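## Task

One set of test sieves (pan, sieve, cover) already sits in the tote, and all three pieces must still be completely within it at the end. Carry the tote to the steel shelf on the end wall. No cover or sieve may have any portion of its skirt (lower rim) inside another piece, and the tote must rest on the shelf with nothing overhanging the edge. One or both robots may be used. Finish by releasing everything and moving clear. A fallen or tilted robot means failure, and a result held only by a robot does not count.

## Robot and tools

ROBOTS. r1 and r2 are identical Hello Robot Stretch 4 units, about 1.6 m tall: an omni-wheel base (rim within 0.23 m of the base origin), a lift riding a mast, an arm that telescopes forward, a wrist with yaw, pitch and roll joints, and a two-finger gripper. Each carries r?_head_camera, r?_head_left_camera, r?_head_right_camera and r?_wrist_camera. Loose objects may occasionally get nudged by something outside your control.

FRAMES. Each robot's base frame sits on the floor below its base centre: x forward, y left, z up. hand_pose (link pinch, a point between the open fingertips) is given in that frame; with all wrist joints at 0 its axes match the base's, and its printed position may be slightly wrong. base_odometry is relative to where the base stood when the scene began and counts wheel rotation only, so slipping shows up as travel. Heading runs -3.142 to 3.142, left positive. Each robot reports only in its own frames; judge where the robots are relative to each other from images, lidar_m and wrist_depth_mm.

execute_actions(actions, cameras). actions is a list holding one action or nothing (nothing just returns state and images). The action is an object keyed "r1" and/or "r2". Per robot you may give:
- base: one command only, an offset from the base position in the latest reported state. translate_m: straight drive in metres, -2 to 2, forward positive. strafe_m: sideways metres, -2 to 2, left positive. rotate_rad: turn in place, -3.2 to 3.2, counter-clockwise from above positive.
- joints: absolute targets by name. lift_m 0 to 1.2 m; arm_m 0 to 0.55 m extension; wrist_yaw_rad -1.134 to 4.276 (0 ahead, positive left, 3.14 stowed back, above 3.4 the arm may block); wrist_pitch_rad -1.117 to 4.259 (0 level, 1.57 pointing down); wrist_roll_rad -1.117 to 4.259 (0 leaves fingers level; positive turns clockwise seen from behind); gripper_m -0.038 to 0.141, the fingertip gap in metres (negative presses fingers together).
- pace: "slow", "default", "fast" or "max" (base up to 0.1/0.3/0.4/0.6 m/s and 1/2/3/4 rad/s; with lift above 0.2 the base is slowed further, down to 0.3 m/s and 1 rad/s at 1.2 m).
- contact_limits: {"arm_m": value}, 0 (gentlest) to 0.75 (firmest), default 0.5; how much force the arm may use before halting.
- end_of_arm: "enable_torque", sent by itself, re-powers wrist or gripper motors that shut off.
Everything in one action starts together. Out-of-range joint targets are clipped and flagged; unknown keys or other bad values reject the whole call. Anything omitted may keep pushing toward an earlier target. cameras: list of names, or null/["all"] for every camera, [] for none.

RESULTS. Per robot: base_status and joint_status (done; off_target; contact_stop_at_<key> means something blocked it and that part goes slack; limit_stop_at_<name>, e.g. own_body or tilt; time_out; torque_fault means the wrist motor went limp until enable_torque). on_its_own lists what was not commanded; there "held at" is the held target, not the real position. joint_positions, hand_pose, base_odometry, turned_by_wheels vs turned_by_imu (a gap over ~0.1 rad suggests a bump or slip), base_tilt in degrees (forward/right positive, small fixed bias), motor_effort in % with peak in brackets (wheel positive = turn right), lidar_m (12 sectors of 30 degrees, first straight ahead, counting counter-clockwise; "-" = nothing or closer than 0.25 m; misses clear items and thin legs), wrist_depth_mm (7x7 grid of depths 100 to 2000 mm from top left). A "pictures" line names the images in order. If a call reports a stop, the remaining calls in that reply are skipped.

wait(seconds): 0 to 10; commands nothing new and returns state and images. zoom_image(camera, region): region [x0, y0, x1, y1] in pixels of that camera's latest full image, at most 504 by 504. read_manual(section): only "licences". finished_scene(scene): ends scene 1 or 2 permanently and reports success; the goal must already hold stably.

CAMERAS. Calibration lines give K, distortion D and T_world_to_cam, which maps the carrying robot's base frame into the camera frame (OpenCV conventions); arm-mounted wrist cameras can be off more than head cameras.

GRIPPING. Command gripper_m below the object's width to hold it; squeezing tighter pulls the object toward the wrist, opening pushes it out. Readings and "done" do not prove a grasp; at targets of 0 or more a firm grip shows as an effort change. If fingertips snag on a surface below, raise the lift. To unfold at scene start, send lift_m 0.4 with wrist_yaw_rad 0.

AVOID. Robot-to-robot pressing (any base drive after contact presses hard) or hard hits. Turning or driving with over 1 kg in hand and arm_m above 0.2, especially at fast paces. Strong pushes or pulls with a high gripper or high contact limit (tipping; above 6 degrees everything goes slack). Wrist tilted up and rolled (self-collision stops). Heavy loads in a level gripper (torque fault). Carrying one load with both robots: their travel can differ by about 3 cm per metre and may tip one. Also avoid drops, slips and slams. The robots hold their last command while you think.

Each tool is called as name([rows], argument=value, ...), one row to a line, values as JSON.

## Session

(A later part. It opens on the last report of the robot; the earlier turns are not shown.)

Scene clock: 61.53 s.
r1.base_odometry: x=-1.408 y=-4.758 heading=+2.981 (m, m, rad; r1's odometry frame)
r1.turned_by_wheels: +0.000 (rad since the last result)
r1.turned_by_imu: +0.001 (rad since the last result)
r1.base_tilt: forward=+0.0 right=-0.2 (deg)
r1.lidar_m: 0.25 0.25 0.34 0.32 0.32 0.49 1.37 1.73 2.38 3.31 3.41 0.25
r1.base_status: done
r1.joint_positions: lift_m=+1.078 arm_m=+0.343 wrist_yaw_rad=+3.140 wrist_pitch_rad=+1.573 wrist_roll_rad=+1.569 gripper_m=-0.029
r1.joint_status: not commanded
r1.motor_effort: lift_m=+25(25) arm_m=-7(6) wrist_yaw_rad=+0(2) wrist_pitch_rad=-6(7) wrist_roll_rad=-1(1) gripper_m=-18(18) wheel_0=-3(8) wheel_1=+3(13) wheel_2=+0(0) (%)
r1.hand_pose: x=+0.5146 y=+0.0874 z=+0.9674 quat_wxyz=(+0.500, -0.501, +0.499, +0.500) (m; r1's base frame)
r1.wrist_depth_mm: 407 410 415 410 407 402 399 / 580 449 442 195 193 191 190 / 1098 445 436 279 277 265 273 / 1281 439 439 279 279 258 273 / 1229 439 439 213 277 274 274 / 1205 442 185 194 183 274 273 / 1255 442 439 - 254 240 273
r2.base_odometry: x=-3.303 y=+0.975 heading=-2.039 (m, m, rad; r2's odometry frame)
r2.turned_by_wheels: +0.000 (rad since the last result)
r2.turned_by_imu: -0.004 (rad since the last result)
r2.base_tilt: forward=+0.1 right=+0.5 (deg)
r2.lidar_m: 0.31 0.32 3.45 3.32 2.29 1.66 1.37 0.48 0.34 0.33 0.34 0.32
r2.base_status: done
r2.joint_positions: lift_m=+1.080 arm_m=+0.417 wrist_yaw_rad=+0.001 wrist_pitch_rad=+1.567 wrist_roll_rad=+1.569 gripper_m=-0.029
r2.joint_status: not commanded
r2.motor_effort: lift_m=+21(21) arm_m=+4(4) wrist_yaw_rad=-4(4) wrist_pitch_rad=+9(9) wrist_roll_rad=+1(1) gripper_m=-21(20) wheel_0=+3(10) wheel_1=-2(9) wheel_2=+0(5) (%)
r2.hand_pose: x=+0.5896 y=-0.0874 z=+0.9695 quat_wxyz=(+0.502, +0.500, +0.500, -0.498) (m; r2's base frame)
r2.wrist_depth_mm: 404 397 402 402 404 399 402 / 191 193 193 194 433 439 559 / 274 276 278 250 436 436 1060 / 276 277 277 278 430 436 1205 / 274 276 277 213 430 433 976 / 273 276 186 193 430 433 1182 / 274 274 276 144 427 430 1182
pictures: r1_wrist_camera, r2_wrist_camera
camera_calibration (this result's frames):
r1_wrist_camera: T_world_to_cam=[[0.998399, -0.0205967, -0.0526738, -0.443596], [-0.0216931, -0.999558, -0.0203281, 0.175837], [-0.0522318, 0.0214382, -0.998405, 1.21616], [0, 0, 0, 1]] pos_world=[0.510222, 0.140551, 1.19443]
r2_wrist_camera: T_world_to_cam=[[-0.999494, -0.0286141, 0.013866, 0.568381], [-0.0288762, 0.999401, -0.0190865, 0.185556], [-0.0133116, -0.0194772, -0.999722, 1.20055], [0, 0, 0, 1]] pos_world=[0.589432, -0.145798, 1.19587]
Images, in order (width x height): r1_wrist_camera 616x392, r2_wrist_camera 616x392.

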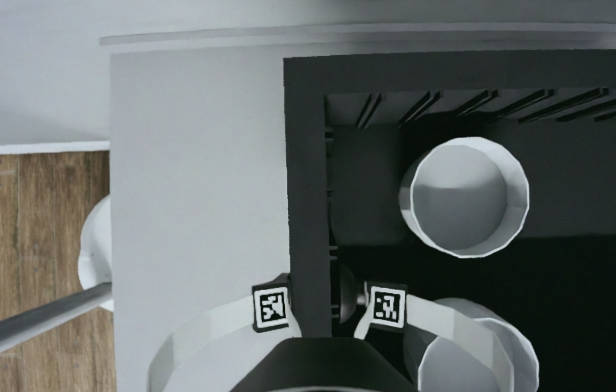

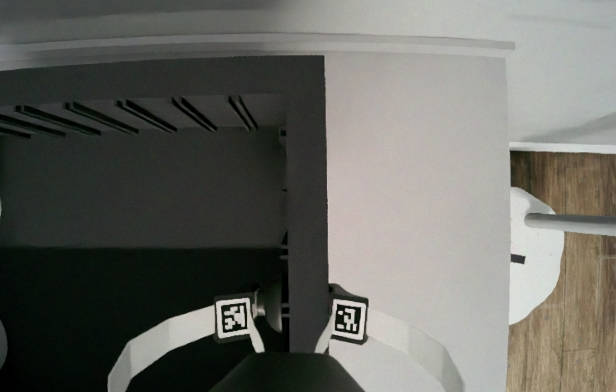

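execute_actions([
  {"r2":{"base":{"strafe_m":-0.035},"joints":{"lift_m":0.937},"pace":"slow"},"r1":{"base":{"strafe_m":0.035},"joints":{"lift_m":0.933},"pace":"slow"}},
], cameras=[])

execute_actions([
  {"r2":{"joints":{"gripper_m":0.065}},"r1":{"joints":{"gripper_m":0.06}}},
], cameras=[])

execute_actions([
  {"r2":{"joints":{"lift_m":1.03}},"r1":{"joints":{"lift_m":1.03}}},
], cameras=[])

execute_actions([
  {"r2":{"base":{"translate_m":-0.3},"joints":{"arm_m":0.01}},"r1":{"base":{"translate_m":-0.3},"joints":{"arm_m":0.01}}},
], cameras=["r2_head_camera"])

Scene clock: 70.53 s.
r1.base_odometry: x=-1.413 y=-4.793 heading=+2.981 (m, m, rad; r1's odometry frame)
r1.turned_by_wheels: +0.000 (rad since the last result)
r1.turned_by_imu: +0.000 (rad since the last result)
r1.base_tilt: forward=+0.0 right=-0.2 (deg)
r1.lidar_m: 0.25 0.25 0.30 0.27 0.30 0.42 1.21 1.73 2.38 3.32 3.49 0.25
r1.base_status: done
r1.joint_positions: lift_m=+0.933 arm_m=+0.343 wrist_yaw_rad=+3.140 wrist_pitch_rad=+1.573 wrist_roll_rad=+1.569 gripper_m=-0.029
r1.joint_status: all done
r1.motor_effort: lift_m=+19(25) arm_m=-7(7) wrist_yaw_rad=-1(1) wrist_pitch_rad=-6(6) wrist_roll_rad=+0(1) gripper_m=-18(17) wheel_0=-3(10) wheel_1=+6(9) wheel_2=+0(0) (%)
r1.hand_pose: x=+0.5147 y=+0.0874 z=+0.8228 quat_wxyz=(+0.500, -0.501, +0.499, +0.500) (m; r1's base frame)
r1.wrist_depth_mm: 297 293 291 289 287 285 282 / 297 294 290 194 192 190 189 / 297 294 293 279 279 266 271 / 296 294 289 279 278 256 273 / 296 294 291 212 279 273 274 / 294 291 184 195 182 274 274 / 296 293 290 - 255 246 273
r2.base_odometry: x=-3.335 y=+0.990 heading=-2.038 (m, m, rad; r2's odometry frame)
r2.turned_by_wheels: +0.000 (rad since the last result)
r2.turned_by_imu: -0.001 (rad since the last result)
r2.base_tilt: forward=+0.0 right=+0.6 (deg)
r2.lidar_m: 0.29 0.34 3.48 3.37 2.32 1.67 1.23 0.43 0.31 0.29 0.32 0.31
r2.base_status: done
r2.joint_positions: lift_m=+0.937 arm_m=+0.417 wrist_yaw_rad=+0.001 wrist_pitch_rad=+1.567 wrist_roll_rad=+1.569 gripper_m=-0.029
r2.joint_status: all done
r2.motor_effort: lift_m=+16(19) arm_m=+4(4) wrist_yaw_rad=-4(4) wrist_pitch_rad=+9(9) wrist_roll_rad=+2(1) gripper_m=-21(20) wheel_0=+4(10) wheel_1=-3(6) wheel_2=+0(2) (%)
r2.hand_pose: x=+0.5896 y=-0.0874 z=+0.8269 quat_wxyz=(+0.502, +0.500, +0.500, -0.498) (m; r2's base frame)
r2.wrist_depth_mm: 287 289 290 291 293 294 296 / 191 192 193 193 291 294 296 / 276 278 278 251 291 293 293 / 276 276 278 278 290 291 293 / 276 276 277 212 289 291 291 / 274 277 185 193 289 290 290 / 274 274 276 143 286 289 290
pictures: none
No camera images: the call's "cameras" was empty. Leave "cameras" out to get every camera's image.

Scene clock: 72.17 s.
r1.base_odometry: x=-1.413 y=-4.793 heading=+2.981 (m, m, rad; r1's odometry frame)
r1.turned_by_wheels: +0.000 (rad since the last result)
r1.turned_by_imu: +0.000 (rad since the last result)
r1.base_tilt: forward=-0.1 right=-0.2 (deg)
r1.lidar_m: 0.25 0.25 0.31 0.28 0.29 0.44 1.20 1.72 2.39 3.32 3.47 0.25
r1.base_status: not commanded
r1.joint_positions: lift_m=+0.933 arm_m=+0.343 wrist_yaw_rad=+3.140 wrist_pitch_rad=+1.570 wrist_roll_rad=+1.570 gripper_m=+0.060
r1.joint_status: all done
r1.motor_effort: lift_m=+20(19) arm_m=-7(6) wrist_yaw_rad=+1(1) wrist_pitch_rad=+1(7) wrist_roll_rad=+0(2) gripper_m=-4(18) wheel_0=-4(3) wheel_1=+5(5) wheel_2=+0(0) (%)
r1.hand_pose: x=+0.5141 y=+0.0874 z=+0.8228 quat_wxyz=(+0.500, -0.500, +0.500, +0.500) (m; r1's base frame)
r1.wrist_depth_mm: 298 297 294 290 289 285 283 / 300 294 293 201 199 198 196 / 300 297 293 252 285 265 278 / 298 296 291 285 283 263 279 / 297 294 291 217 282 281 278 / 296 293 197 199 193 278 277 / 296 293 289 - 257 248 277
r2.base_odometry: x=-3.335 y=+0.990 heading=-2.038 (m, m, rad; r2's odometry frame)
r2.turned_by_wheels: +0.000 (rad since the last result)
r2.turned_by_imu: +0.000 (rad since the last result)
r2.base_tilt: forward=+0.1 right=+0.5 (deg)
r2.lidar_m: 0.30 0.31 3.47 3.36 2.27 1.66 1.23 0.42 0.31 0.28 0.31 0.31
r2.base_status: not commanded
r2.joint_positions: lift_m=+0.937 arm_m=+0.417 wrist_yaw_rad=+0.000 wrist_pitch_rad=+1.569 wrist_roll_rad=+1.569 gripper_m=+0.065
r2.joint_status: all done
r2.motor_effort: lift_m=+16(16) arm_m=+4(4) wrist_yaw_rad=-1(4) wrist_pitch_rad=+0(9) wrist_roll_rad=+1(2) gripper_m=-2(24) wheel_0=+4(4) wheel_1=-3(3) wheel_2=+0(0) (%)
r2.hand_pose: x=+0.5887 y=-0.0874 z=+0.8269 quat_wxyz=(+0.501, +0.500, +0.500, -0.499) (m; r2's base frame)
r2.wrist_depth_mm: 286 289 290 291 294 296 297 / 199 200 202 202 293 294 296 / 282 283 286 246 291 293 294 / 282 283 285 286 290 293 293 / 281 282 283 285 289 291 293 / 279 281 199 200 213 290 291 / 278 279 281 142 287 290 291
pictures: none
No camera images: the call's "cameras" was empty. Leave "cameras" out to get every camera's image.

Scene clock: 73.60 s.
r1.base_odometry: x=-1.413 y=-4.793 heading=+2.981 (m, m, rad; r1's odometry frame)
r1.turned_by_wheels: +0.000 (rad since the last result)
r1.turned_by_imu: +0.000 (rad since the last result)
r1.base_tilt: forward=+0.0 right=-0.1 (deg)
r1.lidar_m: 0.25 0.25 0.29 0.27 0.28 0.43 1.19 1.73 2.37 3.28 3.48 0.25
r1.base_status: not commanded
r1.joint_positions: lift_m=+1.030 arm_m=+0.343 wrist_yaw_rad=+3.140 wrist_pitch_rad=+1.570 wrist_roll_rad=+1.570 gripper_m=+0.060
r1.joint_status: all done
r1.motor_effort: lift_m=+24(22) arm_m=-7(7) wrist_yaw_rad=+1(2) wrist_pitch_rad=-1(1) wrist_roll_rad=+1(0) gripper_m=-3(3) wheel_0=-3(3) wheel_1=+5(6) wheel_2=+0(0) (%)
r1.hand_pose: x=+0.5141 y=+0.0874 z=+0.9195 quat_wxyz=(+0.500, -0.500, +0.500, +0.500) (m; r1's base frame)
r1.wrist_depth_mm: 336 343 343 349 349 353 351 / 480 399 392 389 379 382 377 / 878 394 394 382 355 353 370 / 1229 397 389 384 362 375 375 / 1182 392 392 382 382 375 377 / 1205 394 198 298 195 375 373 / 1182 389 387 - 351 336 364
r2.base_odometry: x=-3.335 y=+0.990 heading=-2.038 (m, m, rad; r2's odometry frame)
r2.turned_by_wheels: +0.000 (rad since the last result)
r2.turned_by_imu: +0.000 (rad since the last result)
r2.base_tilt: forward=+0.2 right=+0.4 (deg)
r2.lidar_m: 0.30 0.33 3.49 3.35 2.30 1.68 1.25 0.43 0.32 0.28 0.31 0.33
r2.base_status: not commanded
r2.joint_positions: lift_m=+1.030 arm_m=+0.417 wrist_yaw_rad=+0.000 wrist_pitch_rad=+1.570 wrist_roll_rad=+1.569 gripper_m=+0.065
r2.joint_status: all done
r2.motor_effort: lift_m=+22(22) arm_m=+4(4) wrist_yaw_rad=-1(1) wrist_pitch_rad=+0(1) wrist_roll_rad=+1(1) gripper_m=-1(4) wheel_0=+4(4) wheel_1=-3(3) wheel_2=+0(0) (%)
r2.hand_pose: x=+0.5886 y=-0.0874 z=+0.9195 quat_wxyz=(+0.501, +0.500, +0.500, -0.499) (m; r2's base frame)
r2.wrist_depth_mm: 330 327 336 340 336 329 332 / 375 379 382 384 384 387 462 / 291 307 322 377 384 387 866 / 362 373 377 377 384 387 1160 / 370 373 375 377 382 384 931 / 349 373 200 375 213 382 1138 / 368 359 370 142 379 379 1138
pictures: none
No camera images: the call's "cameras" was empty. Leave "cameras" out to get every camera's image.

Scene clock: 76.07 s.
r1.base_odometry: x=-1.117 y=-4.841 heading=+2.981 (m, m, rad; r1's odometry frame)
r1.turned_by_wheels: +0.000 (rad since the last result)
r1.turned_by_imu: +0.000 (rad since the last result)
r1.base_tilt: forward=-0.1 right=-0.2 (deg)
r1.lidar_m: 0.50 0.42 0.31 0.28 0.31 0.43 1.23 1.41 1.95 3.40 3.44 3.50
r1.base_status: done
r1.joint_positions: lift_m=+1.030 arm_m=+0.011 wrist_yaw_rad=+3.140 wrist_pitch_rad=+1.570 wrist_roll_rad=+1.570 gripper_m=+0.060
r1.joint_status: all done
r1.motor_effort: lift_m=+23(24) arm_m=-7(6) wrist_yaw_rad=+0(1) wrist_pitch_rad=+1(0) wrist_roll_rad=+1(0) gripper_m=-2(3) wheel_0=-4(10) wheel_1=-5(12) wheel_2=+3(12) (%)
r1.hand_pose: x=+0.1819 y=+0.0874 z=+0.9195 quat_wxyz=(+0.500, -0.500, +0.500, +0.500) (m; r1's base frame)
r1.wrist_depth_mm: 340 349 347 351 353 366 362 / 484 504 517 525 535 530 535 / 904 976 991 1025 1060 1078 1025 / 1160 1182 960 1182 1118 1160 1138 / 1205 1205 960 946 1138 1160 1118 / 1182 1182 198 946 195 1138 1138 / 1205 525 1160 - 1160 1138 1138
r2.base_odometry: x=-3.199 y=+1.258 heading=-2.039 (m, m, rad; r2's odometry frame)
r2.turned_by_wheels: +0.000 (rad since the last result)
r2.turned_by_imu: +0.001 (rad since the last result)
r2.base_tilt: forward=+0.1 right=+0.5 (deg)
r2.lidar_m: 0.61 3.57 3.48 3.40 1.87 1.35 1.23 0.45 0.31 0.28 0.32 0.44
r2.base_status: done
r2.joint_positions: lift_m=+1.030 arm_m=+0.011 wrist_yaw_rad=+0.000 wrist_pitch_rad=+1.570 wrist_roll_rad=+1.570 gripper_m=+0.065
r2.joint_status: all done
r2.motor_effort: lift_m=+22(22) arm_m=-5(6) wrist_yaw_rad=+1(1) wrist_pitch_rad=-2(0) wrist_roll_rad=+0(1) gripper_m=-1(3) wheel_0=-3(8) wheel_1=-3(8) wheel_2=+0(11) (%)
r2.hand_pose: x=+0.1820 y=-0.0874 z=+0.9195 quat_wxyz=(+0.500, +0.500, +0.500, -0.500) (m; r2's base frame)
r2.wrist_depth_mm: 336 332 340 343 342 332 338 / 462 477 488 492 488 480 466 / 866 904 917 917 917 904 878 / 1118 1118 1118 1118 1138 1160 1160 / 1118 1118 1138 931 931 564 340 / 1118 1118 200 1118 213 1118 1138 / 1098 1098 1118 142 1138 1118 1138
pictures: r2_head_camera
Images, in order (width x height): r2_head_camera 420x560.

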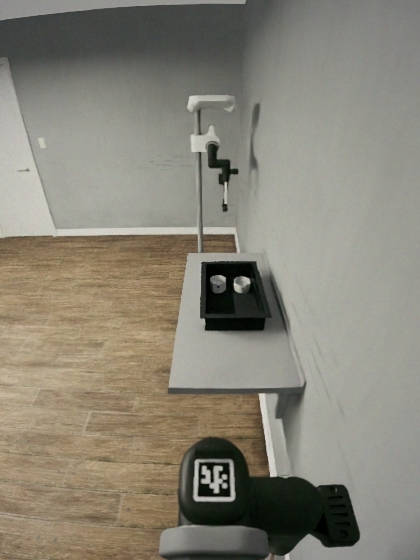

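finished_scene(scene=2)

The scene is finished: the task was done.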